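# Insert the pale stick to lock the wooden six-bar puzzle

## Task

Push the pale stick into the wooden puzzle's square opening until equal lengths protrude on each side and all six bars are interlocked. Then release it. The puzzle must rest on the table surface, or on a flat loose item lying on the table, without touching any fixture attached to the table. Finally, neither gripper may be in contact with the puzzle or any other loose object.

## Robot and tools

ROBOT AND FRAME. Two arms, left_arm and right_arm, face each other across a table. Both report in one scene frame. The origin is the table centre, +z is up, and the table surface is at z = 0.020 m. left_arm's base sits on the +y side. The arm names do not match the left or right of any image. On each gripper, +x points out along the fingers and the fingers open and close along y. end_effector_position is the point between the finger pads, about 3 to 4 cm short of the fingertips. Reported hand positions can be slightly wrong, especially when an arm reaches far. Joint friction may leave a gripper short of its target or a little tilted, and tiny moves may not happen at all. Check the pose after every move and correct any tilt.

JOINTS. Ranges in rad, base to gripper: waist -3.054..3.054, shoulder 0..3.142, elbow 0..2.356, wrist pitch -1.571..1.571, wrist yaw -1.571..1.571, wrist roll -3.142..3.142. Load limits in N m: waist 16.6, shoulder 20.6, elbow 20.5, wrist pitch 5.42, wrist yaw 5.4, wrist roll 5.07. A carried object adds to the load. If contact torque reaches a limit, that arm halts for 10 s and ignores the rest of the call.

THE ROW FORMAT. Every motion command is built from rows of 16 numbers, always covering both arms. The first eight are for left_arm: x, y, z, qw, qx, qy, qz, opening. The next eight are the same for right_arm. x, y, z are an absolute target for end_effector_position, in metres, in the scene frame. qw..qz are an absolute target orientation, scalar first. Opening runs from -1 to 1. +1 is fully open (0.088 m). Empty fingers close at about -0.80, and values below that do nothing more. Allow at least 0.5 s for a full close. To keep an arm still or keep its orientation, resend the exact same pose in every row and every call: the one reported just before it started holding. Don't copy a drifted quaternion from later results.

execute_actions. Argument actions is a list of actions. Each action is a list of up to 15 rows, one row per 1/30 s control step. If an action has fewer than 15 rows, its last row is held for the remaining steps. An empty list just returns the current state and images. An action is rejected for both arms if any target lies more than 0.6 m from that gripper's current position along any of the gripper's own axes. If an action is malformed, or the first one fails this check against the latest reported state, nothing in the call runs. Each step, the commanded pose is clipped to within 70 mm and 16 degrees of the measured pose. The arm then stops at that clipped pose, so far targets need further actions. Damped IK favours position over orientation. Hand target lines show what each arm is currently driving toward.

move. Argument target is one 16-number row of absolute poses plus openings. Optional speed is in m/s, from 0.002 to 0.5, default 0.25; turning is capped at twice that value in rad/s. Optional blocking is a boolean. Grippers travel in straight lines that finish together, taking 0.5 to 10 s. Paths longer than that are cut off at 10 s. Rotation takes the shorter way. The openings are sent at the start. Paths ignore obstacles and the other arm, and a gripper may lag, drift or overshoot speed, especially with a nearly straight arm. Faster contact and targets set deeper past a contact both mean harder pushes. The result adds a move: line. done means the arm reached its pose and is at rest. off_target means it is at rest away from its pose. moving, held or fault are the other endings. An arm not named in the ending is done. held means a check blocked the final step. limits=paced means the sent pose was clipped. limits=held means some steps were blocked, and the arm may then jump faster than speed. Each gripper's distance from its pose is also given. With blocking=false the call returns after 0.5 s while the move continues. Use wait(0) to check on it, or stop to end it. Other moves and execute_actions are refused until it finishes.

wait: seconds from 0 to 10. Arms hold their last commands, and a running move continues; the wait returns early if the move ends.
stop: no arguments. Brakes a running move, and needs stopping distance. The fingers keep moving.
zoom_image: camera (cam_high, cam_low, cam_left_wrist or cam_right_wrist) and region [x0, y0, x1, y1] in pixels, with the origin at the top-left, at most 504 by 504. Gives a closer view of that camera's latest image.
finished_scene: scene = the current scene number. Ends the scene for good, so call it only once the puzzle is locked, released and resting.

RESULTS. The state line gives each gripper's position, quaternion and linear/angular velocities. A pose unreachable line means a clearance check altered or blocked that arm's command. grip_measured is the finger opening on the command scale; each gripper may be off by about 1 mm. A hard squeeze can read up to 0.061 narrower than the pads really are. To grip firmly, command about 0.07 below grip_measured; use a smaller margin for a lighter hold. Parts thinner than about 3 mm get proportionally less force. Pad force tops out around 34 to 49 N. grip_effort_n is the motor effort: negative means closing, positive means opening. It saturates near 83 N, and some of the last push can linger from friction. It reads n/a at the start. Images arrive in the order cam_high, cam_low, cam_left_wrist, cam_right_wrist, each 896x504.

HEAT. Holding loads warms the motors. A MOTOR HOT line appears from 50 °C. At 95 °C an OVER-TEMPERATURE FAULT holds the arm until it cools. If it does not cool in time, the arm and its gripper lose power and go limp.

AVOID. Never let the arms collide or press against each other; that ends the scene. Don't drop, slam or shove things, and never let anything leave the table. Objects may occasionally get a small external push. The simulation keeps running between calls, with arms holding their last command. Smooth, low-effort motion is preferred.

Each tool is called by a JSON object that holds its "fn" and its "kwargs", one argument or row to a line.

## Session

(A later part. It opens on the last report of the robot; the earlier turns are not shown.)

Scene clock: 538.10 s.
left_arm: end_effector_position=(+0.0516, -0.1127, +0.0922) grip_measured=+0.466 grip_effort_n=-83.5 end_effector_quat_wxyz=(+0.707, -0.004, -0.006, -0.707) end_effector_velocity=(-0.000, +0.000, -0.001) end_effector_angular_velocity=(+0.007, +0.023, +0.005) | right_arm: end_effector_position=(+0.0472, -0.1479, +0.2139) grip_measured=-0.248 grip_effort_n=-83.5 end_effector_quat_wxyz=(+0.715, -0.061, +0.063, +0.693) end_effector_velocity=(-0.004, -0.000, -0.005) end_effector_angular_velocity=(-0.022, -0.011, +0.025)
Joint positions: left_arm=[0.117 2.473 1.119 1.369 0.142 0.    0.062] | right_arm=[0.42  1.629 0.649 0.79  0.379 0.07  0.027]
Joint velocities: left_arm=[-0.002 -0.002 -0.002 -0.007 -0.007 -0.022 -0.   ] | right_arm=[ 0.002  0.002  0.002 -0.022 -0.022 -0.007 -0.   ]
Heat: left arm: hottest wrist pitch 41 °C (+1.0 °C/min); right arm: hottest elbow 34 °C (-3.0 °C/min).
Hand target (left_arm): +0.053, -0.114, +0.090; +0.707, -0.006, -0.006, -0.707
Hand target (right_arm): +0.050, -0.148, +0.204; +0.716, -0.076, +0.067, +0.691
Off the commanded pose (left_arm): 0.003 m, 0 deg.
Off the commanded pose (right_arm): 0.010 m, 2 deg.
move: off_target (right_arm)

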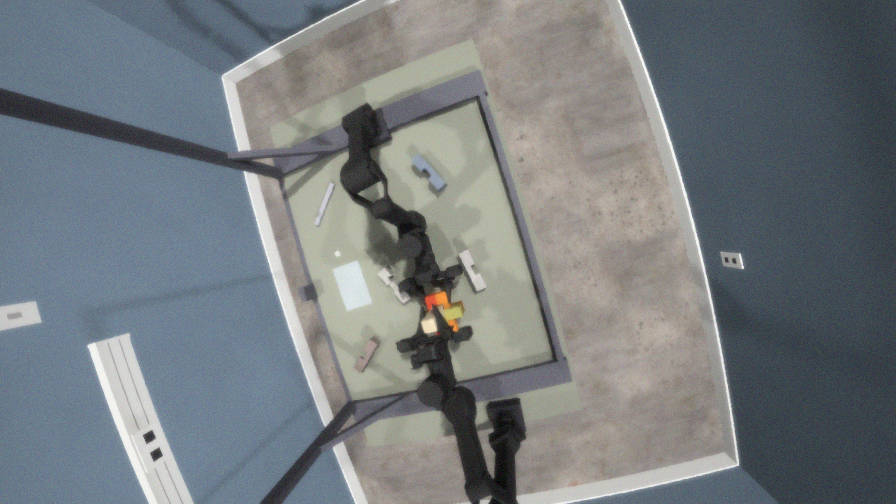

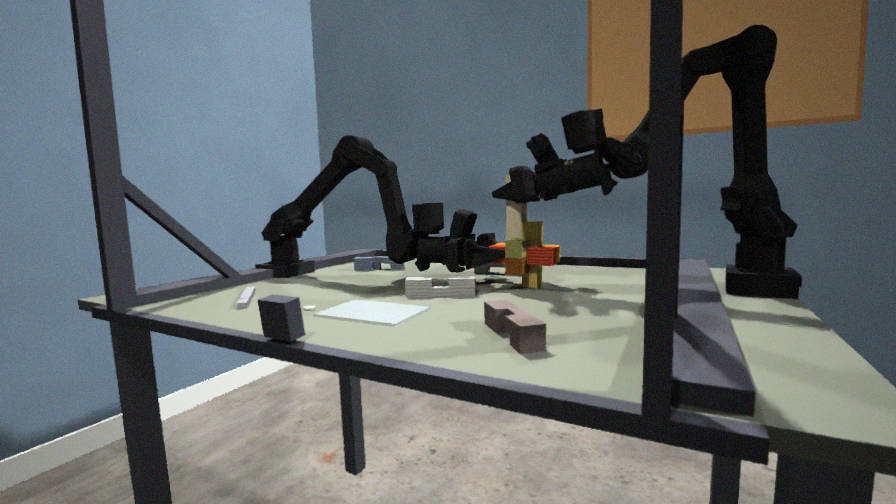

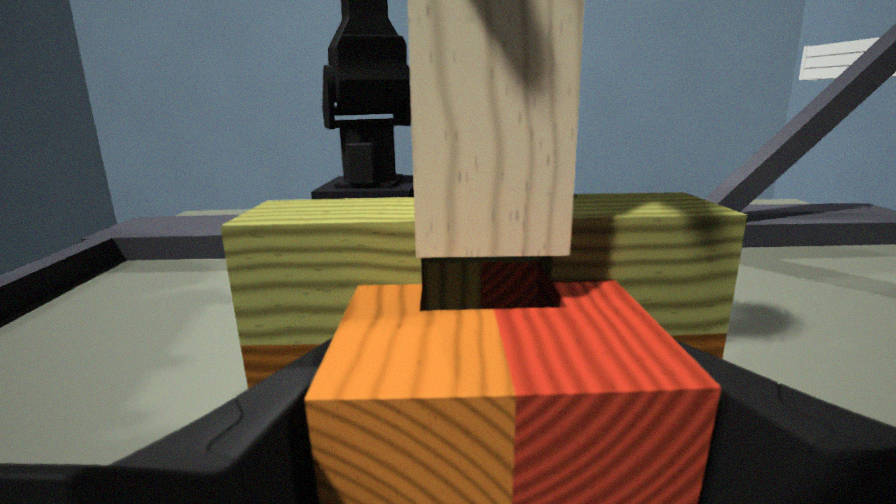

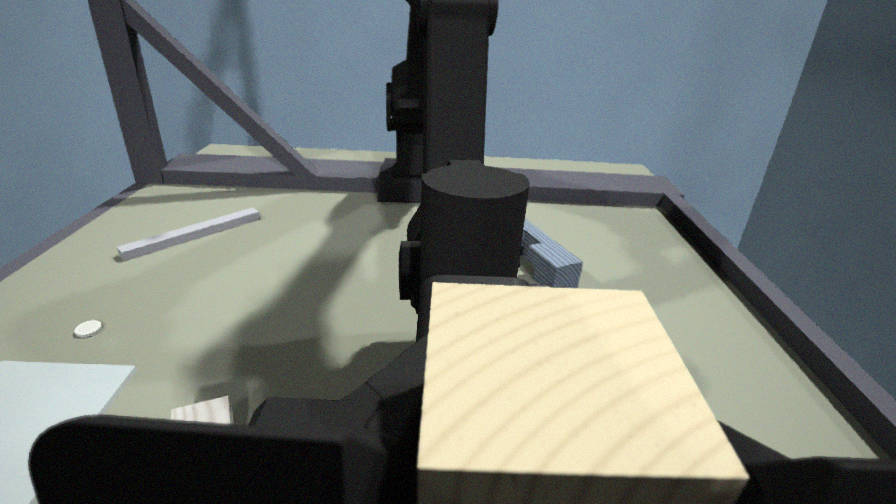

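{"fn": "move", "kwargs": {
  "target": [0.053, -0.114, 0.0895, 0.7071, -0.0062, -0.0062, -0.7071, 0.39, 0.049, -0.149, 0.191, 0.716, -0.0686, 0.0669, 0.6915, -0.32],
  "speed": 0.012
}}

{"fn": "zoom_image", "kwargs": {
  "camera": "cam_low",
  "region": [470, 130, 590, 300]
}}

Scene clock: 545.50 s.
left_arm: end_effector_position=(+0.0516, -0.1127, +0.0922) grip_measured=+0.466 grip_effort_n=-83.5 end_effector_quat_wxyz=(+0.707, -0.004, -0.006, -0.707) end_effector_velocity=(-0.000, +0.000, +0.002) end_effector_angular_velocity=(-0.007, -0.008, +0.005) | right_arm: end_effector_position=(+0.0474, -0.1464, +0.2052) grip_measured=-0.248 grip_effort_n=-83.5 end_effector_quat_wxyz=(+0.716, -0.053, +0.059, +0.694) end_effector_velocity=(+0.000, -0.000, +0.001) end_effector_angular_velocity=(+0.006, -0.004, +0.006)
Joint positions: left_arm=[0.117 2.474 1.119 1.37  0.142 0.    0.062] | right_arm=[0.418 1.674 0.631 0.874 0.379 0.07  0.027]
Joint velocities: left_arm=[-0.002 -0.002 -0.002  0.007 -0.007  0.007  0.   ] | right_arm=[-0.002 -0.002 -0.002  0.007 -0.007 -0.007 -0.   ]
Heat: left arm: hottest wrist pitch 41 °C (+1.0 °C/min); right arm: hottest elbow 34 °C (-3.1 °C/min).
Hand target (left_arm): +0.053, -0.114, +0.089; +0.707, -0.006, -0.006, -0.707
Hand target (right_arm): +0.049, -0.149, +0.191; +0.716, -0.069, +0.067, +0.691
Off the commanded pose (left_arm): 0.003 m, 0 deg.
Off the commanded pose (right_arm): 0.015 m, 2 deg.
move: off_target (right_arm)

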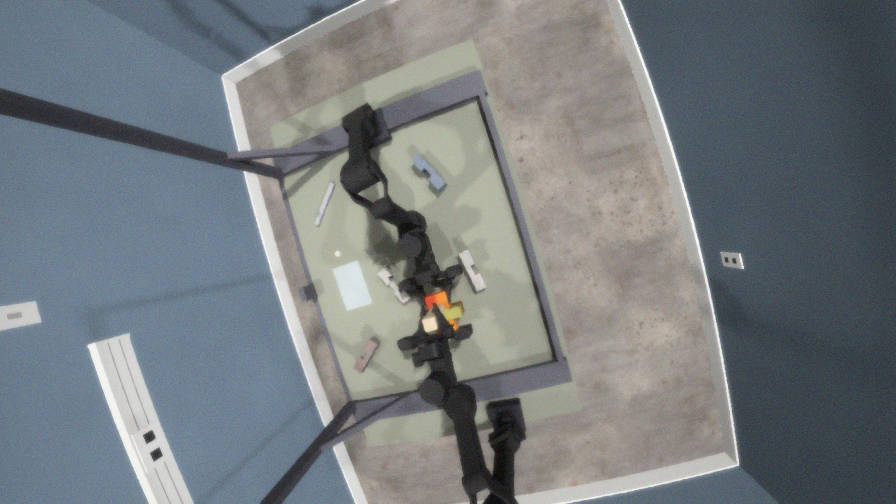

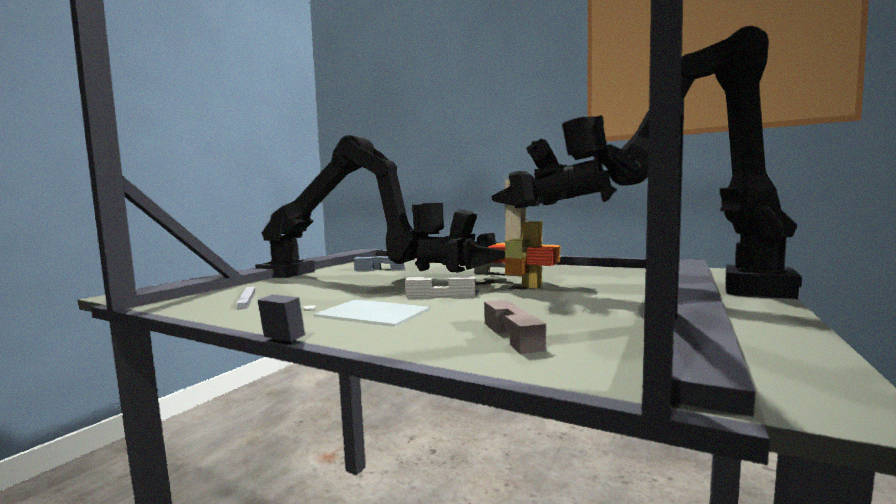

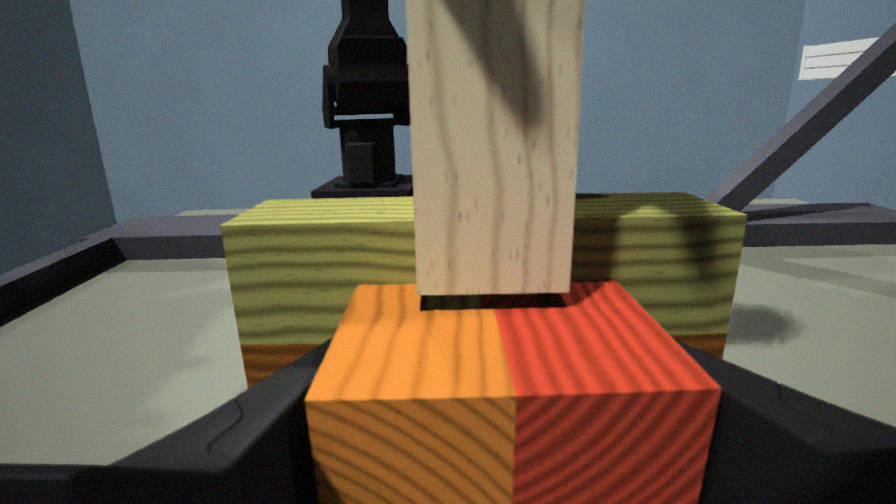

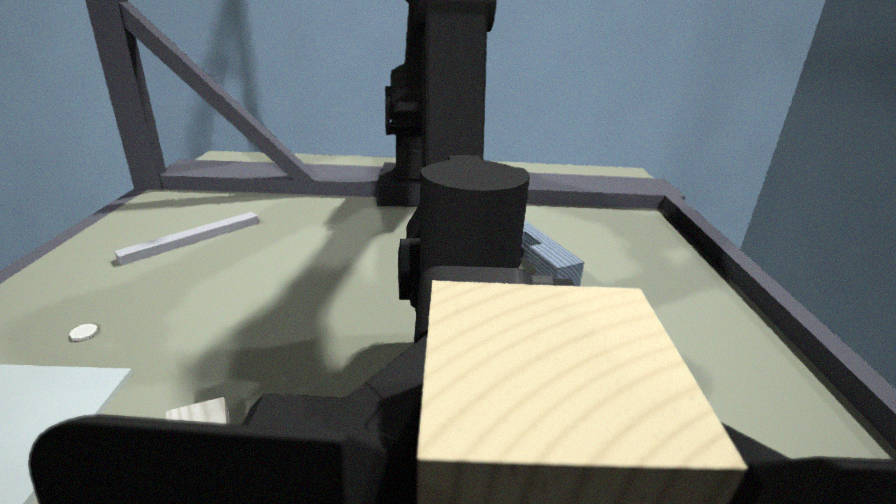

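Region (470, 130, 590, 300) of cam_low's 896x504 image, scaled by 2.965, with more detail than that image has; it fills the left 356 columns of this view, and the rest is white.

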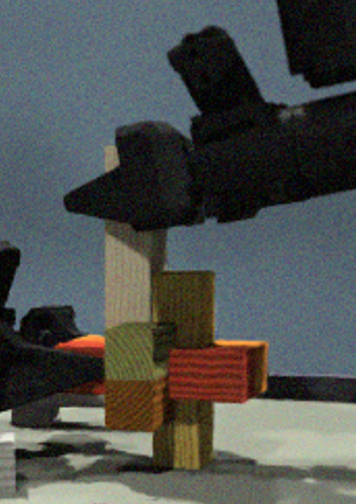

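{"fn": "execute_actions", "kwargs": {
  "actions": [
    [[0.053, -0.114, 0.0895, 0.7071, -0.0062, -0.0062, -0.7071, 0.39, 0.0488, -0.1493, 0.192, 0.716, -0.0686, 0.0669, 0.6915, -0.32],[0.053, -0.114, 0.0895, 0.7071, -0.0062, -0.0062, -0.7071, 0.39, 0.0487, -0.1496, 0.193, 0.716, -0.0686, 0.0669, 0.6915, -0.32],[0.053, -0.114, 0.0895, 0.7071, -0.0062, -0.0062, -0.7071, 0.39, 0.0486, -0.1499, 0.194, 0.716, -0.0686, 0.0669, 0.6915, -0.32],[0.053, -0.114, 0.0895, 0.7071, -0.0062, -0.0062, -0.7071, 0.39, 0.0485, -0.1502, 0.195, 0.716, -0.0686, 0.0669, 0.6915, -0.32],[0.053, -0.114, 0.0895, 0.7071, -0.0062, -0.0062, -0.7071, 0.39, 0.0484, -0.1505, 0.196, 0.716, -0.0686, 0.0669, 0.6915, -0.32],[0.053, -0.114, 0.0895, 0.7071, -0.0062, -0.0062, -0.7071, 0.39, 0.0483, -0.1508, 0.197, 0.716, -0.0686, 0.0669, 0.6915, -0.32],[0.053, -0.114, 0.0895, 0.7071, -0.0062, -0.0062, -0.7071, 0.39, 0.0482, -0.1511, 0.198, 0.716, -0.0686, 0.0669, 0.6915, -0.32],[0.053, -0.114, 0.0895, 0.7071, -0.0062, -0.0062, -0.7071, 0.39, 0.0482, -0.1514, 0.198, 0.716, -0.0686, 0.0669, 0.6915, -0.32],[0.053, -0.114, 0.0895, 0.7071, -0.0062, -0.0062, -0.7071, 0.39, 0.0482, -0.1517, 0.198, 0.716, -0.0686, 0.0669, 0.6915, -0.32],[0.053, -0.114, 0.0895, 0.7071, -0.0062, -0.0062, -0.7071, 0.39, 0.0482, -0.152, 0.198, 0.716, -0.0686, 0.0669, 0.6915, -0.32]],
    [[0.053, -0.114, 0.0895, 0.7071, -0.0062, -0.0062, -0.7071, 0.39, 0.0482, -0.152, 0.198, 0.716, -0.0686, 0.0669, 0.6915, -0.32]]
  ]
}}

{"fn": "zoom_image", "kwargs": {
  "camera": "cam_low",
  "region": [470, 130, 590, 300]
}}

{"fn": "zoom_image", "kwargs": {
  "camera": "cam_left_wrist",
  "region": [380, 200, 620, 380]
}}

Scene clock: 556.77 s.
left_arm: end_effector_position=(+0.0518, -0.1127, +0.0923) grip_measured=+0.466 grip_effort_n=-83.5 end_effector_quat_wxyz=(+0.707, -0.005, -0.006, -0.707) end_effector_velocity=(-0.005, +0.001, -0.003) end_effector_angular_velocity=(+0.012, -0.006, -0.015) | right_arm: end_effector_position=(+0.0473, -0.1479, +0.2042) grip_measured=-0.248 grip_effort_n=-83.5 end_effector_quat_wxyz=(+0.715, -0.059, +0.063, +0.694) end_effector_velocity=(+0.000, -0.001, -0.002) end_effector_angular_velocity=(-0.008, -0.008, +0.006)
Joint positions: left_arm=[0.118 2.474 1.119 1.37  0.142 0.    0.062] | right_arm=[0.42  1.663 0.631 0.847 0.379 0.072 0.027]
Joint velocities: left_arm=[-0.007 -0.002 -0.007 -0.007  0.007  0.007 -0.   ] | right_arm=[-0.002 -0.002 -0.002 -0.007 -0.007 -0.007 -0.   ]
Heat: left arm: hottest wrist pitch 42 °C (+2.0 °C/min); right arm: hottest wrist pitch 34 °C (-2.0 °C/min).
Hand target (left_arm): +0.053, -0.114, +0.090; +0.707, -0.006, -0.006, -0.707
Hand target (right_arm): +0.048, -0.152, +0.198; +0.716, -0.069, +0.067, +0.691
Off the commanded pose (left_arm): 0.003 m, 0 deg.
Off the commanded pose (right_arm): 0.007 m, 1 deg.

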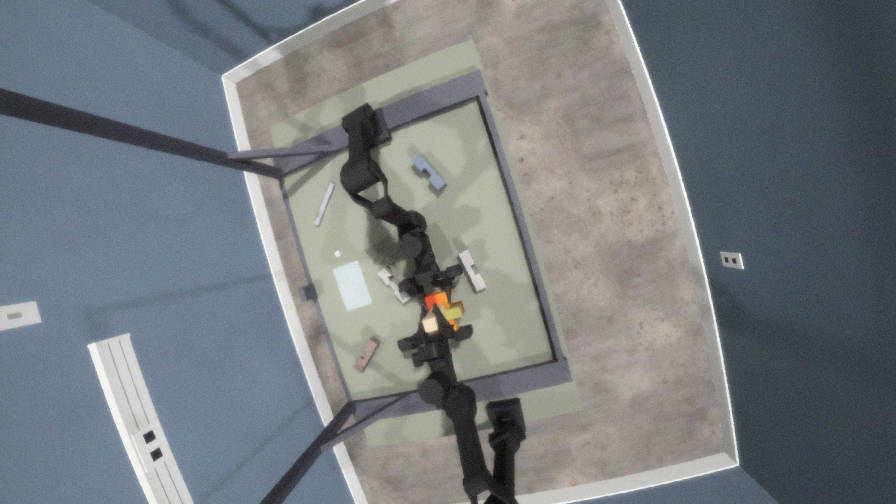

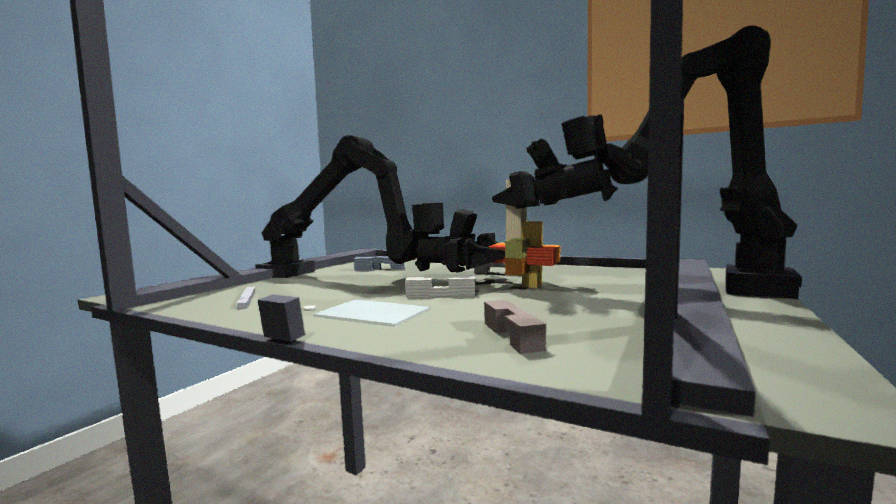

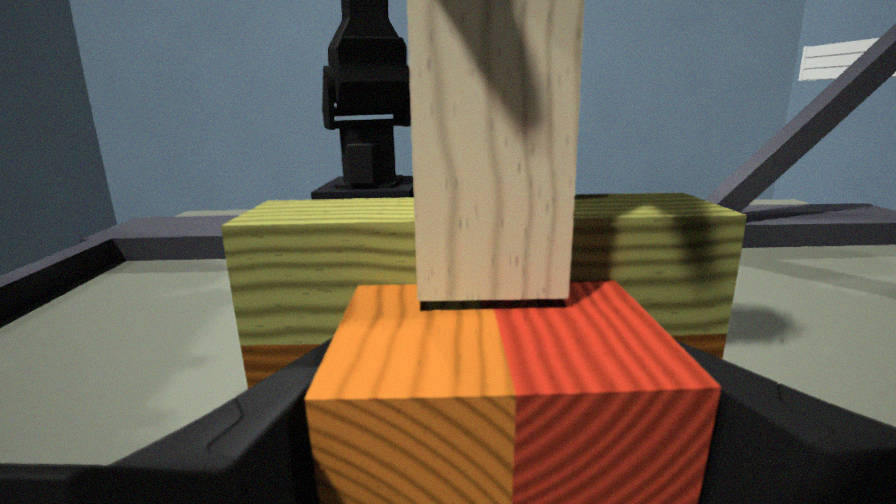

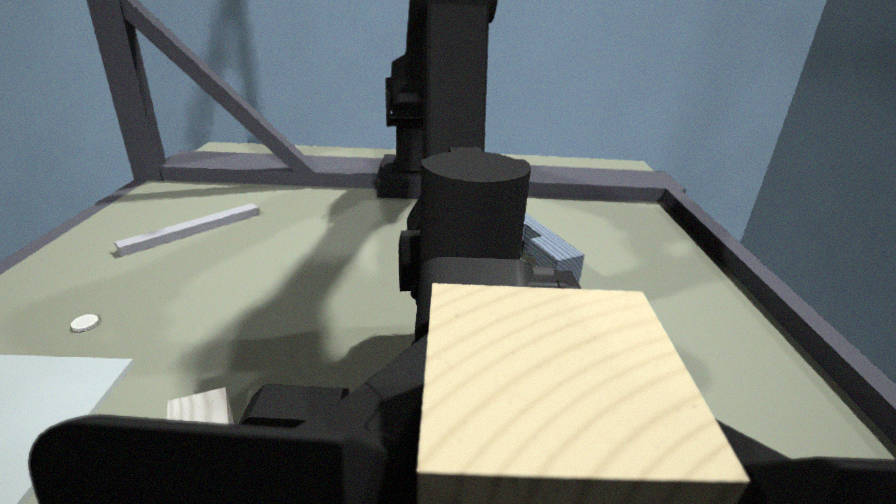

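Region (470, 130, 590, 300) of cam_low's 896x504 image, scaled by 2.965, with more detail than that image has; it fills the left 356 columns of this view, and the rest is white.

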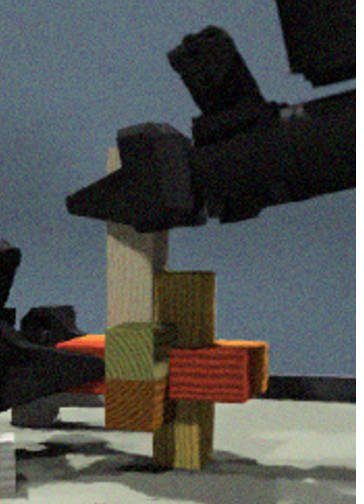

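Region (380, 200, 620, 380) of cam_left_wrist's 896x504 image, scaled by 2.100, with more detail than that image has; it fills the top 378 rows of this view, and the rest is white.

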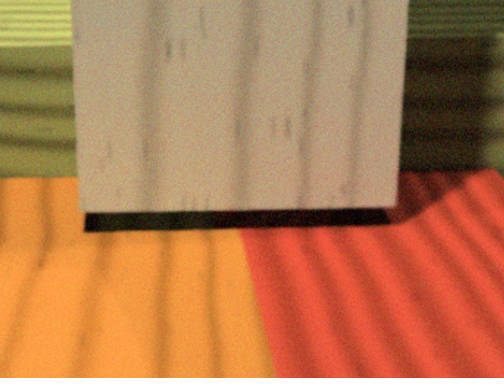

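{"fn": "execute_actions", "kwargs": {
  "actions": [
    [[0.053, -0.114, 0.0895, 0.7071, -0.0062, -0.0062, -0.7071, 0.39, 0.0482, -0.152, 0.1974, 0.716, -0.0692, 0.0672, 0.6914, -0.32],[0.053, -0.114, 0.0895, 0.7071, -0.0062, -0.0062, -0.7071, 0.39, 0.0482, -0.1519, 0.1968, 0.716, -0.0698, 0.0675, 0.6914, -0.32],[0.053, -0.114, 0.0895, 0.7071, -0.0062, -0.0062, -0.7071, 0.39, 0.0482, -0.1519, 0.1962, 0.7159, -0.0704, 0.0677, 0.6913, -0.32],[0.053, -0.114, 0.0895, 0.7071, -0.0062, -0.0062, -0.7071, 0.39, 0.0482, -0.1518, 0.1956, 0.7159, -0.071, 0.068, 0.6913, -0.32],[0.053, -0.114, 0.0895, 0.7071, -0.0062, -0.0062, -0.7071, 0.39, 0.0481, -0.1518, 0.195, 0.7159, -0.0716, 0.0683, 0.6912, -0.32],[0.053, -0.114, 0.0895, 0.7071, -0.0062, -0.0062, -0.7071, 0.39, 0.0481, -0.1517, 0.1944, 0.7158, -0.0722, 0.0686, 0.6911, -0.32],[0.053, -0.114, 0.0895, 0.7071, -0.0062, -0.0062, -0.7071, 0.39, 0.0481, -0.1517, 0.1938, 0.7158, -0.0728, 0.0688, 0.6911, -0.32],[0.053, -0.114, 0.0895, 0.7071, -0.0062, -0.0062, -0.7071, 0.39, 0.0481, -0.1516, 0.1932, 0.7158, -0.0734, 0.0691, 0.691, -0.32],[0.053, -0.114, 0.0895, 0.7071, -0.0062, -0.0062, -0.7071, 0.39, 0.0481, -0.1516, 0.1926, 0.7158, -0.074, 0.0694, 0.691, -0.32],[0.053, -0.114, 0.0895, 0.7071, -0.0062, -0.0062, -0.7071, 0.39, 0.0481, -0.1515, 0.192, 0.7157, -0.0746, 0.0696, 0.6909, -0.32],[0.053, -0.114, 0.0895, 0.7071, -0.0062, -0.0062, -0.7071, 0.39, 0.048, -0.1515, 0.1914, 0.7157, -0.0752, 0.0699, 0.6909, -0.32],[0.053, -0.114, 0.0895, 0.7071, -0.0062, -0.0062, -0.7071, 0.39, 0.048, -0.1514, 0.1908, 0.7157, -0.0758, 0.0702, 0.6908, -0.32],[0.053, -0.114, 0.0895, 0.7071, -0.0062, -0.0062, -0.7071, 0.39, 0.048, -0.1514, 0.1902, 0.7156, -0.0765, 0.0705, 0.6907, -0.32],[0.053, -0.114, 0.0895, 0.7071, -0.0062, -0.0062, -0.7071, 0.39, 0.048, -0.1513, 0.1897, 0.7156, -0.0771, 0.0707, 0.6907, -0.32],[0.053, -0.114, 0.0895, 0.7071, -0.0062, -0.0062, -0.7071, 0.39, 0.048, -0.1513, 0.1894, 0.7156, -0.0777, 0.071, 0.6906, -0.32]],
    [[0.053, -0.114, 0.0895, 0.7071, -0.0062, -0.0062, -0.7071, 0.39, 0.048, -0.1513, 0.1894, 0.7156, -0.0777, 0.071, 0.6906, -0.32]]
  ]
}}

{"fn": "zoom_image", "kwargs": {
  "camera": "cam_left_wrist",
  "region": [380, 200, 620, 380]
}}

{"fn": "zoom_image", "kwargs": {
  "camera": "cam_low",
  "region": [470, 130, 590, 300]
}}

Scene clock: 580.60 s.
left_arm: end_effector_position=(+0.0518, -0.1127, +0.0923) grip_measured=+0.466 grip_effort_n=-83.5 end_effector_quat_wxyz=(+0.707, -0.005, -0.006, -0.707) end_effector_velocity=(+0.002, +0.001, +0.002) end_effector_angular_velocity=(-0.007, +0.006, +0.010) | right_arm: end_effector_position=(+0.0473, -0.1479, +0.2040) grip_measured=-0.248 grip_effort_n=-83.5 end_effector_quat_wxyz=(+0.715, -0.059, +0.063, +0.693) end_effector_velocity=(-0.002, -0.001, -0.003) end_effector_angular_velocity=(-0.012, +0.004, +0.008)
Joint positions: left_arm=[0.118 2.474 1.119 1.37  0.142 0.    0.062] | right_arm=[0.42  1.664 0.631 0.847 0.379 0.072 0.027]
Joint velocities: left_arm=[ 0.002 -0.002 -0.002  0.007 -0.007 -0.007 -0.   ] | right_arm=[ 0.002  0.002 -0.002 -0.007 -0.007  0.007 -0.   ]
Heat: left arm: hottest wrist pitch 42 °C (+1.0 °C/min); right arm: hottest wrist pitch 33 °C (-1.0 °C/min).
Hand target (left_arm): +0.053, -0.114, +0.090; +0.707, -0.006, -0.006, -0.707
Hand target (right_arm): +0.048, -0.152, +0.190; +0.716, -0.078, +0.071, +0.690
Off the commanded pose (left_arm): 0.003 m, 0 deg.
Off the commanded pose (right_arm): 0.015 m, 2 deg.

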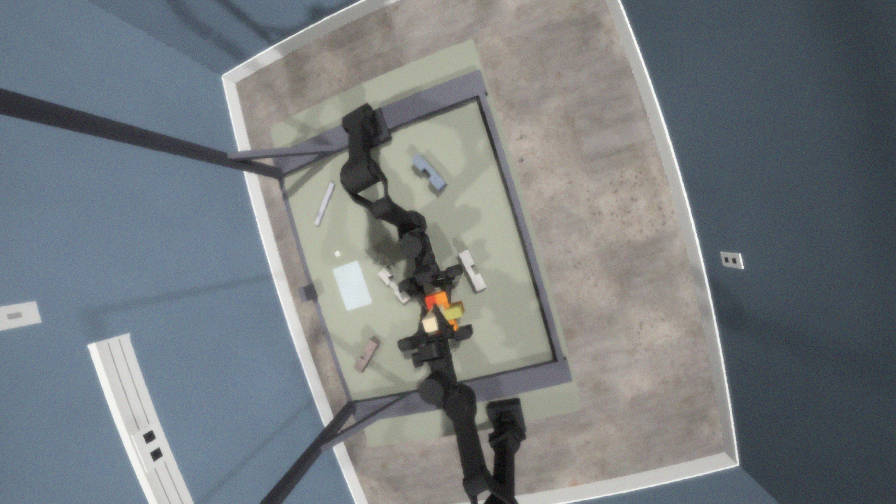

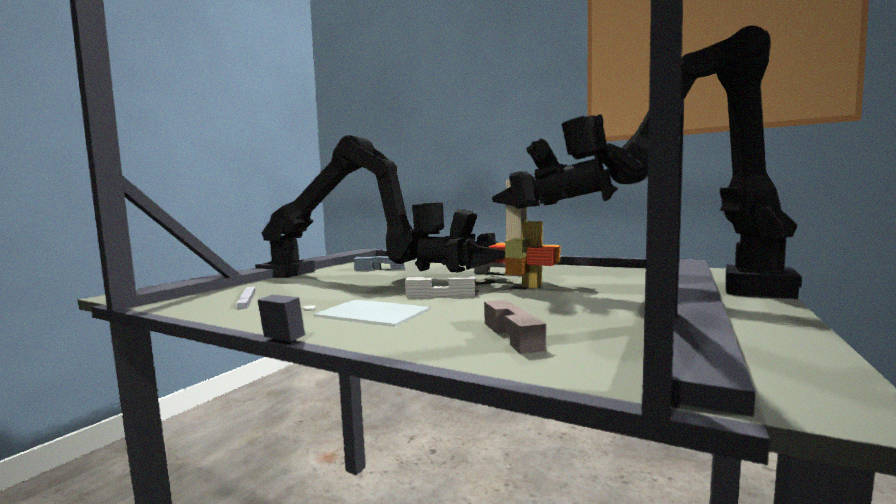

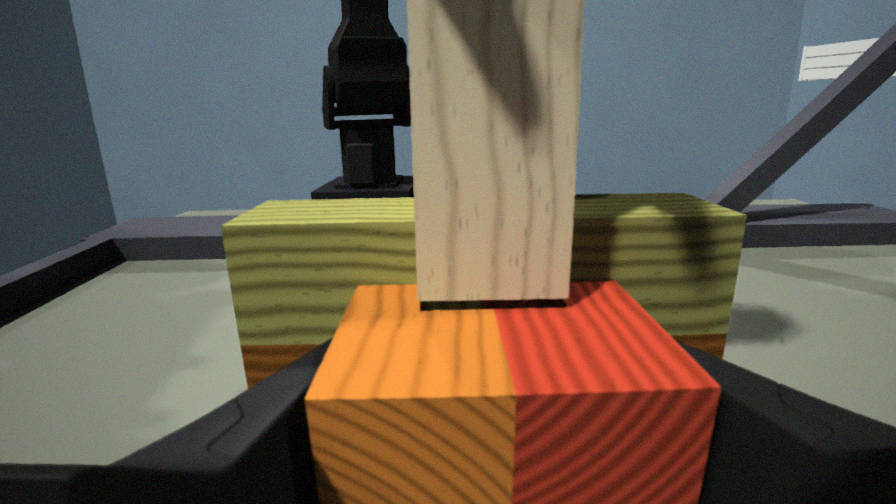

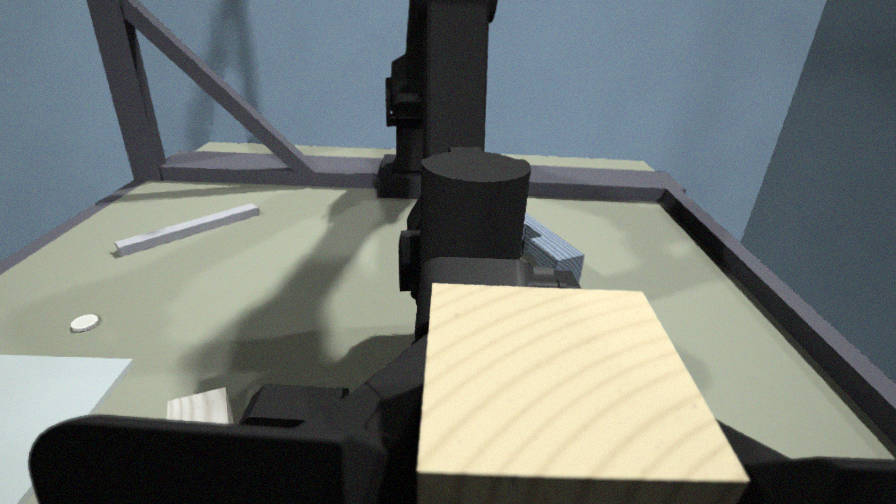

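Region (380, 200, 620, 380) of cam_left_wrist's 896x504 image, scaled by 2.100, with more detail than that image has; it fills the top 378 rows of this view, and the rest is white.

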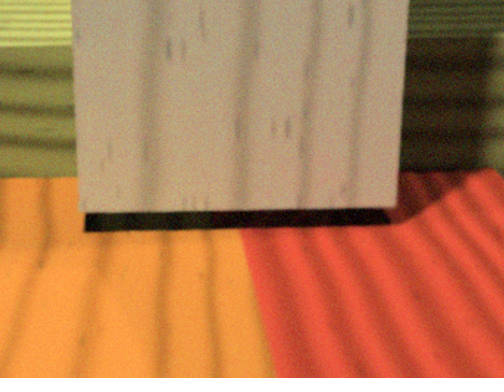

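Region (470, 130, 590, 300) of cam_low's 896x504 image, scaled by 2.965, with more detail than that image has; it fills the left 356 columns of this view, and the rest is white.

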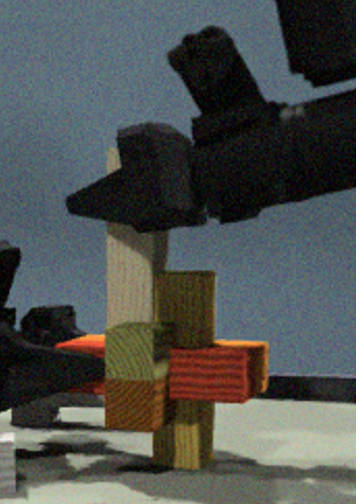

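{"fn": "execute_actions", "kwargs": {
  "actions": [
    [[0.053, -0.114, 0.0895, 0.7071, -0.0062, -0.0062, -0.7071, 0.39, 0.048, -0.1512, 0.189, 0.7156, -0.0782, 0.0712, 0.6906, -0.32],[0.053, -0.114, 0.0895, 0.7071, -0.0062, -0.0062, -0.7071, 0.39, 0.048, -0.1512, 0.1885, 0.7156, -0.0787, 0.0714, 0.6905, -0.32],[0.053, -0.114, 0.0895, 0.7071, -0.0062, -0.0062, -0.7071, 0.39, 0.048, -0.1511, 0.188, 0.7155, -0.0792, 0.0717, 0.6905, -0.32],[0.053, -0.114, 0.0895, 0.7071, -0.0062, -0.0062, -0.7071, 0.39, 0.048, -0.1511, 0.1875, 0.7155, -0.0797, 0.0719, 0.6904, -0.32],[0.053, -0.114, 0.0895, 0.7071, -0.0062, -0.0062, -0.7071, 0.39, 0.0479, -0.151, 0.187, 0.7155, -0.0802, 0.0721, 0.6904, -0.32],[0.053, -0.114, 0.0895, 0.7071, -0.0062, -0.0062, -0.7071, 0.39, 0.0479, -0.151, 0.1865, 0.7154, -0.0807, 0.0723, 0.6903, -0.32],[0.053, -0.114, 0.0895, 0.7071, -0.0062, -0.0062, -0.7071, 0.39, 0.0479, -0.1509, 0.186, 0.7154, -0.0812, 0.0726, 0.6903, -0.32],[0.053, -0.114, 0.0895, 0.7071, -0.0062, -0.0062, -0.7071, 0.39, 0.0479, -0.1509, 0.1855, 0.7154, -0.0817, 0.0728, 0.6902, -0.32],[0.053, -0.114, 0.0895, 0.7071, -0.0062, -0.0062, -0.7071, 0.39, 0.0479, -0.1509, 0.185, 0.7154, -0.0822, 0.073, 0.6902, -0.32],[0.053, -0.114, 0.0895, 0.7071, -0.0062, -0.0062, -0.7071, 0.39, 0.0479, -0.1508, 0.1845, 0.7153, -0.0827, 0.0732, 0.6901, -0.32],[0.053, -0.114, 0.0895, 0.7071, -0.0062, -0.0062, -0.7071, 0.39, 0.0478, -0.1508, 0.184, 0.7153, -0.0832, 0.0735, 0.6901, -0.32],[0.053, -0.114, 0.0895, 0.7071, -0.0062, -0.0062, -0.7071, 0.39, 0.0478, -0.1508, 0.1835, 0.7152, -0.0839, 0.0738, 0.69, -0.32],[0.053, -0.114, 0.0895, 0.7071, -0.0062, -0.0062, -0.7071, 0.39, 0.0478, -0.1508, 0.1829, 0.7152, -0.0846, 0.0741, 0.6899, -0.32]],
    [[0.053, -0.114, 0.0895, 0.7071, -0.0062, -0.0062, -0.7071, 0.39, 0.0478, -0.1508, 0.1829, 0.7152, -0.0846, 0.0741, 0.6899, -0.32]]
  ]
}}

{"fn": "zoom_image", "kwargs": {
  "camera": "cam_left_wrist",
  "region": [380, 200, 620, 380]
}}

Scene clock: 598.03 s.
left_arm: end_effector_position=(+0.0518, -0.1127, +0.0923) grip_measured=+0.466 grip_effort_n=-83.5 end_effector_quat_wxyz=(+0.707, -0.005, -0.006, -0.707) end_effector_velocity=(+0.002, +0.000, -0.001) end_effector_angular_velocity=(+0.007, +0.009, +0.019) | right_arm: end_effector_position=(+0.0471, -0.1475, +0.2008) grip_measured=-0.248 grip_effort_n=-83.5 end_effector_quat_wxyz=(+0.715, -0.062, +0.064, +0.693) end_effector_velocity=(+0.000, -0.001, -0.004) end_effector_angular_velocity=(-0.022, -0.028, +0.009)
Joint positions: left_arm=[0.118 2.474 1.119 1.37  0.142 0.    0.062] | right_arm=[0.42  1.673 0.631 0.849 0.379 0.072 0.027]
Joint velocities: left_arm=[-0.002 -0.002 -0.002 -0.007 -0.022 -0.007 -0.   ] | right_arm=[-0.002 -0.002 -0.002 -0.022 -0.007 -0.022 -0.   ]
Heat: left arm: hottest wrist pitch 42 °C (+1.0 °C/min); right arm: hottest wrist pitch 33 °C (-1.0 °C/min).
Hand target (left_arm): +0.053, -0.114, +0.090; +0.707, -0.006, -0.006, -0.707
Hand target (right_arm): +0.048, -0.151, +0.183; +0.715, -0.085, +0.074, +0.690
Off the commanded pose (left_arm): 0.003 m, 0 deg.
Off the commanded pose (right_arm): 0.018 m, 3 deg.

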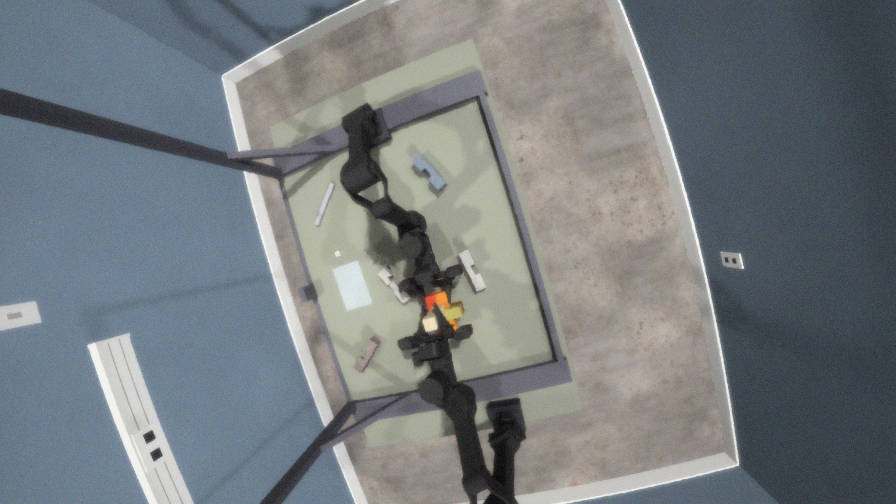

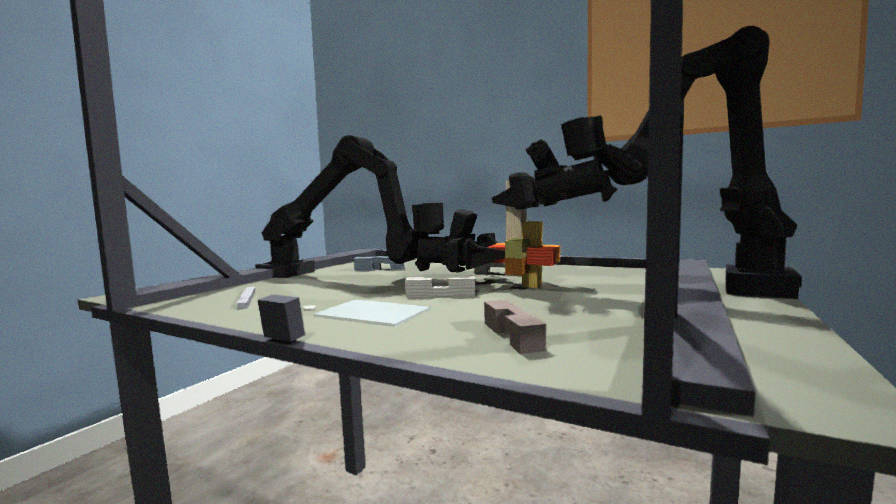

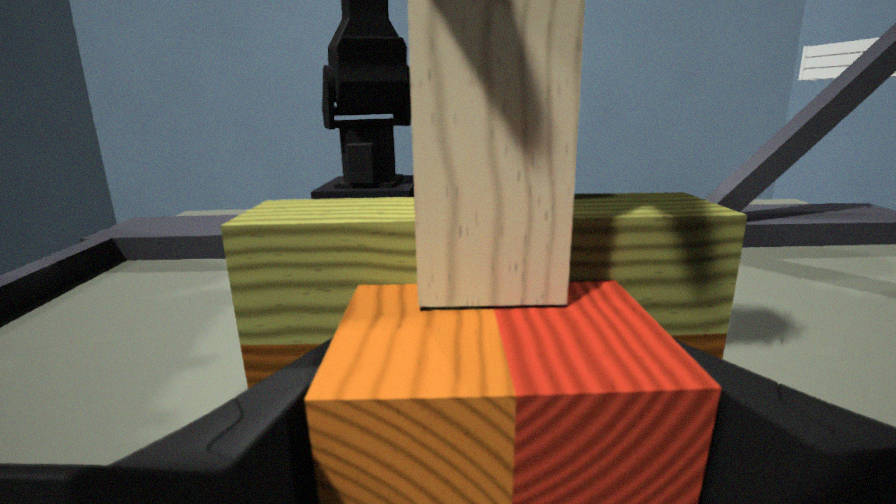

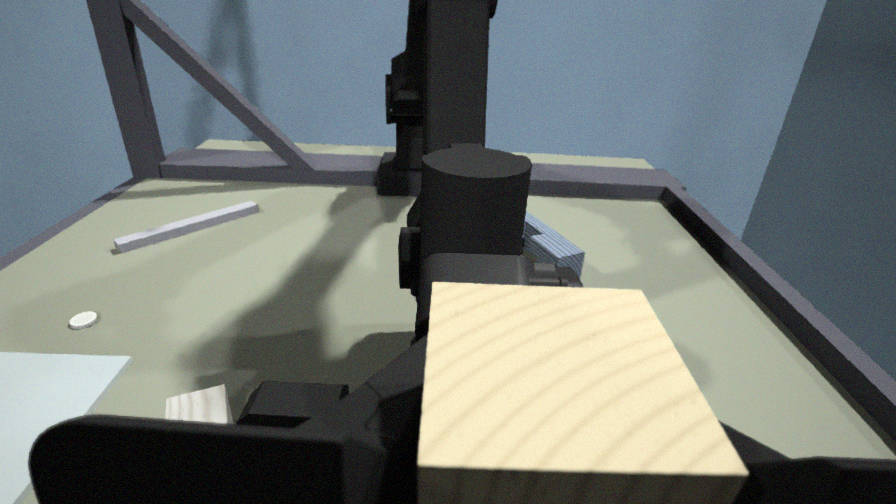

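Region (380, 200, 620, 380) of cam_left_wrist's 896x504 image, scaled by 2.100, with more detail than that image has; it fills the top 378 rows of this view, and the rest is white.

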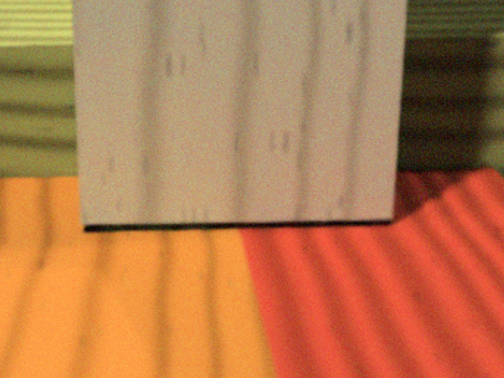

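{"fn": "zoom_image", "kwargs": {
  "camera": "cam_left_wrist",
  "region": [400, 280, 460, 325]
}}

{"fn": "zoom_image", "kwargs": {
  "camera": "cam_left_wrist",
  "region": [535, 280, 595, 325]
}}

Region (400, 280, 460, 325) of cam_left_wrist's 896x504 image, scaled by 8.400, with more detail than that image has; it fills the top 378 rows of this view, and the rest is white.

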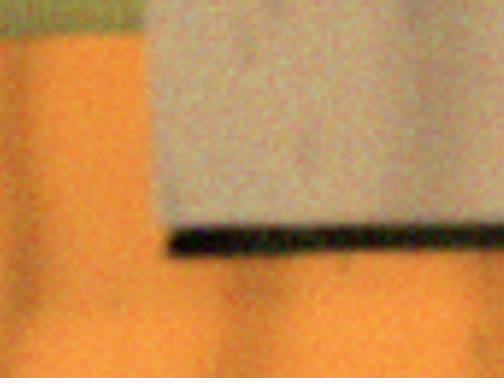

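Region (535, 280, 595, 325) of cam_left_wrist's 896x504 image, scaled by 8.400, with more detail than that image has; it fills the top 378 rows of this view, and the rest is white.

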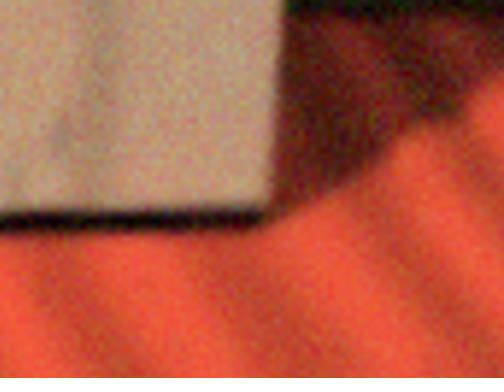

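{"fn": "execute_actions", "kwargs": {
  "actions": [
    [[0.053, -0.114, 0.0895, 0.7071, -0.0062, -0.0062, -0.7071, 0.40, 0.0478, -0.1508, 0.1835, 0.7152, -0.0839, 0.0738, 0.69, -0.32],[0.053, -0.114, 0.0895, 0.7071, -0.0062, -0.0062, -0.7071, 0.41, 0.0478, -0.1508, 0.184, 0.7153, -0.0832, 0.0735, 0.6901, -0.32],[0.053, -0.114, 0.0895, 0.7071, -0.0062, -0.0062, -0.7071, 0.42, 0.0478, -0.1508, 0.1845, 0.7153, -0.0827, 0.0732, 0.6901, -0.32],[0.053, -0.114, 0.0895, 0.7071, -0.0062, -0.0062, -0.7071, 0.43, 0.0478, -0.1508, 0.185, 0.7154, -0.0822, 0.073, 0.6902, -0.32],[0.053, -0.114, 0.0895, 0.7071, -0.0062, -0.0062, -0.7071, 0.44, 0.0478, -0.1508, 0.1855, 0.7154, -0.0817, 0.0728, 0.6902, -0.32],[0.053, -0.114, 0.0895, 0.7071, -0.0062, -0.0062, -0.7071, 0.45, 0.0478, -0.1508, 0.186, 0.7154, -0.0812, 0.0726, 0.6903, -0.32],[0.053, -0.114, 0.0895, 0.7071, -0.0062, -0.0062, -0.7071, 0.46, 0.0478, -0.1508, 0.186, 0.7154, -0.0812, 0.0726, 0.6903, -0.32],[0.053, -0.114, 0.0895, 0.7071, -0.0062, -0.0062, -0.7071, 0.465, 0.0478, -0.1508, 0.186, 0.7154, -0.0812, 0.0726, 0.6903, -0.32],[0.053, -0.114, 0.0895, 0.7071, -0.0062, -0.0062, -0.7071, 0.47, 0.0478, -0.1508, 0.186, 0.7154, -0.0812, 0.0726, 0.6903, -0.32],[0.053, -0.114, 0.0895, 0.7071, -0.0062, -0.0062, -0.7071, 0.475, 0.0478, -0.1508, 0.186, 0.7154, -0.0812, 0.0726, 0.6903, -0.32],[0.053, -0.114, 0.0895, 0.7071, -0.0062, -0.0062, -0.7071, 0.48, 0.0478, -0.1508, 0.186, 0.7154, -0.0812, 0.0726, 0.6903, -0.32],[0.053, -0.114, 0.0895, 0.7071, -0.0062, -0.0062, -0.7071, 0.485, 0.0478, -0.1508, 0.186, 0.7154, -0.0812, 0.0726, 0.6903, -0.32],[0.053, -0.114, 0.0895, 0.7071, -0.0062, -0.0062, -0.7071, 0.49, 0.0478, -0.1508, 0.186, 0.7154, -0.0812, 0.0726, 0.6903, -0.32]],
    [[0.053, -0.114, 0.0895, 0.7071, -0.0062, -0.0062, -0.7071, 0.49, 0.0478, -0.1508, 0.186, 0.7154, -0.0812, 0.0726, 0.6903, -0.32]]
  ]
}}

{"fn": "zoom_image", "kwargs": {
  "camera": "cam_left_wrist",
  "region": [380, 200, 620, 380]
}}

Scene clock: 615.40 s.
left_arm: end_effector_position=(+0.0518, -0.1127, +0.0921) grip_measured=+0.491 grip_effort_n=-3.5 end_effector_quat_wxyz=(+0.707, -0.004, -0.006, -0.707) end_effector_velocity=(-0.000, -0.000, +0.002) end_effector_angular_velocity=(+0.002, -0.007, +0.005) | right_arm: end_effector_position=(+0.0471, -0.1474, +0.2009) grip_measured=-0.248 grip_effort_n=-83.5 end_effector_quat_wxyz=(+0.715, -0.062, +0.064, +0.693) end_effector_velocity=(+0.004, +0.001, -0.001) end_effector_angular_velocity=(-0.007, -0.025, -0.011)
Joint positions: left_arm=[0.118 2.474 1.119 1.37  0.142 0.    0.063] | right_arm=[0.42  1.673 0.631 0.85  0.379 0.072 0.027]
Joint velocities: left_arm=[-0.002 -0.007 -0.002 -0.007 -0.007  0.007 -0.   ] | right_arm=[-0.007  0.002  0.002 -0.007  0.007 -0.022 -0.   ]
Heat: left arm: hottest wrist pitch 43 °C (+1.0 °C/min); right arm: hottest elbow 32 °C (-2.0 °C/min).
Hand target (left_arm): +0.053, -0.114, +0.090; +0.707, -0.006, -0.006, -0.707
Hand target (right_arm): +0.048, -0.151, +0.186; +0.715, -0.081, +0.073, +0.690
Off the commanded pose (left_arm): 0.003 m, 0 deg.
Off the commanded pose (right_arm): 0.015 m, 2 deg.

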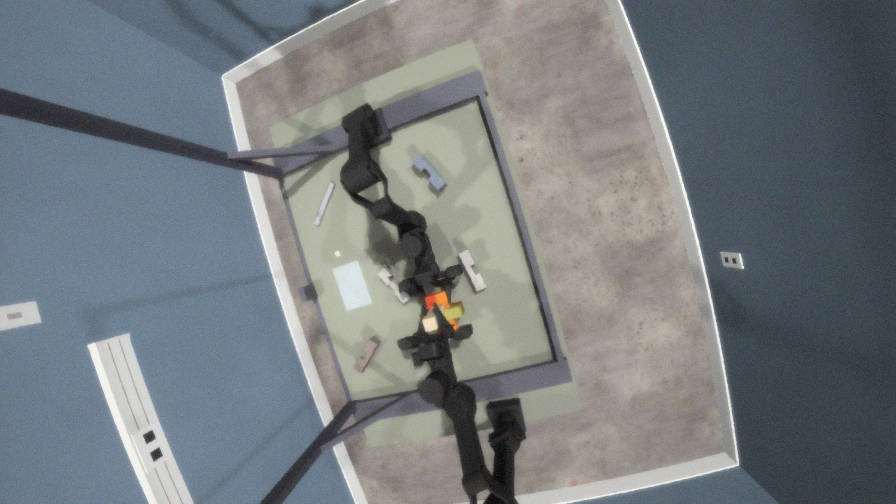

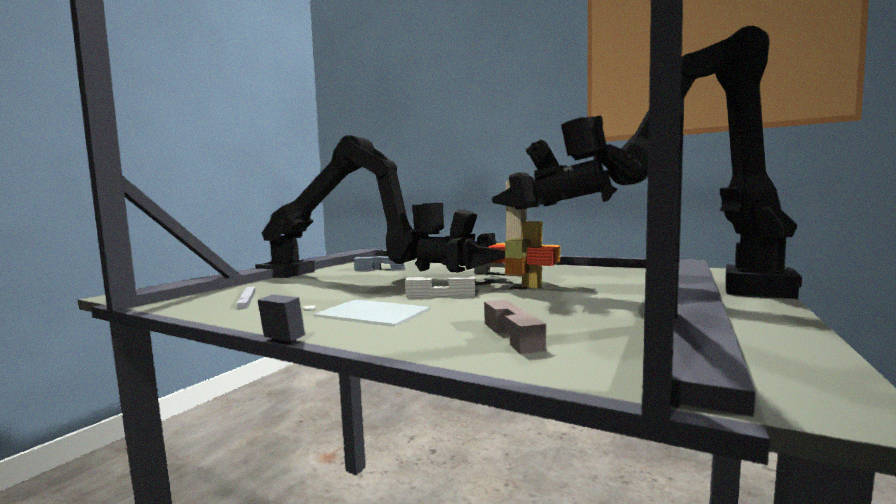

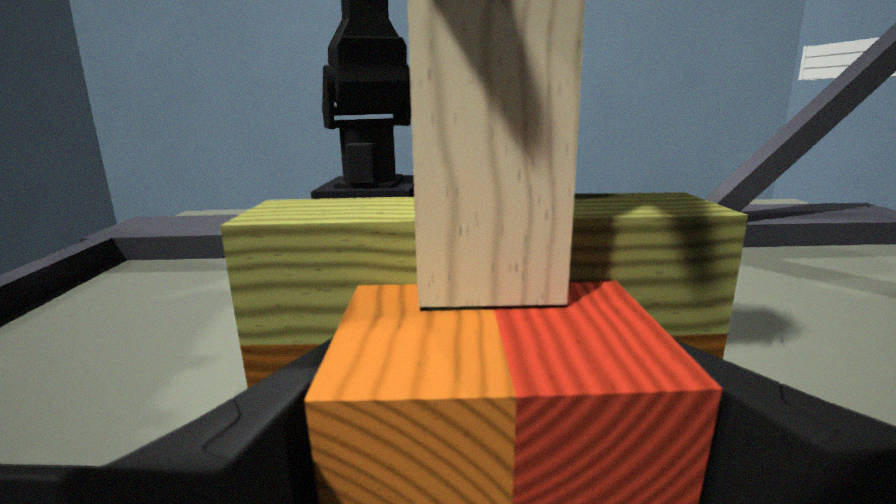

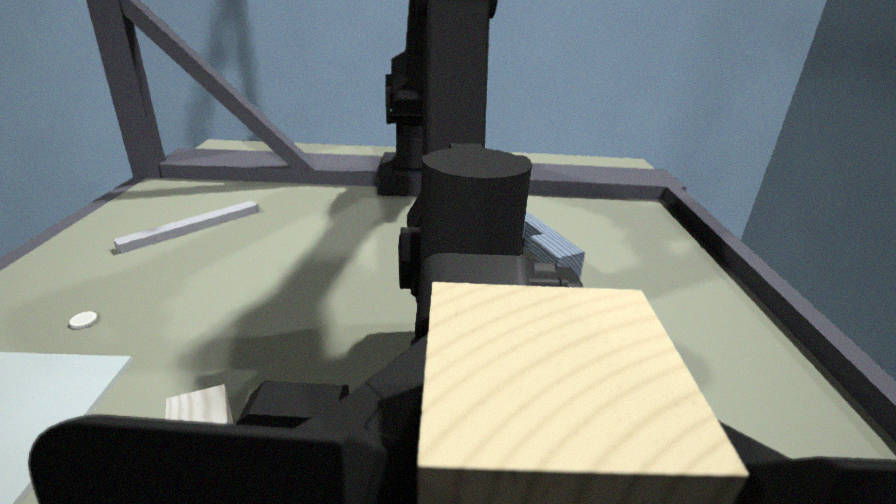

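Region (380, 200, 620, 380) of cam_left_wrist's 896x504 image, scaled by 2.100, with more detail than that image has; it fills the top 378 rows of this view, and the rest is white.

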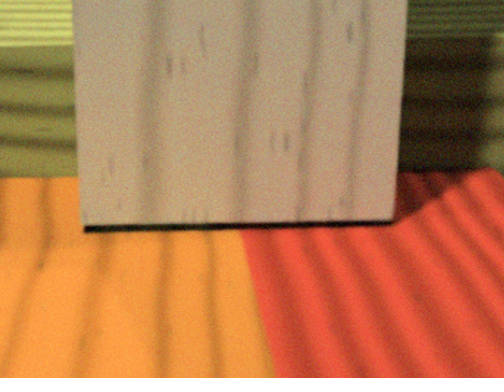

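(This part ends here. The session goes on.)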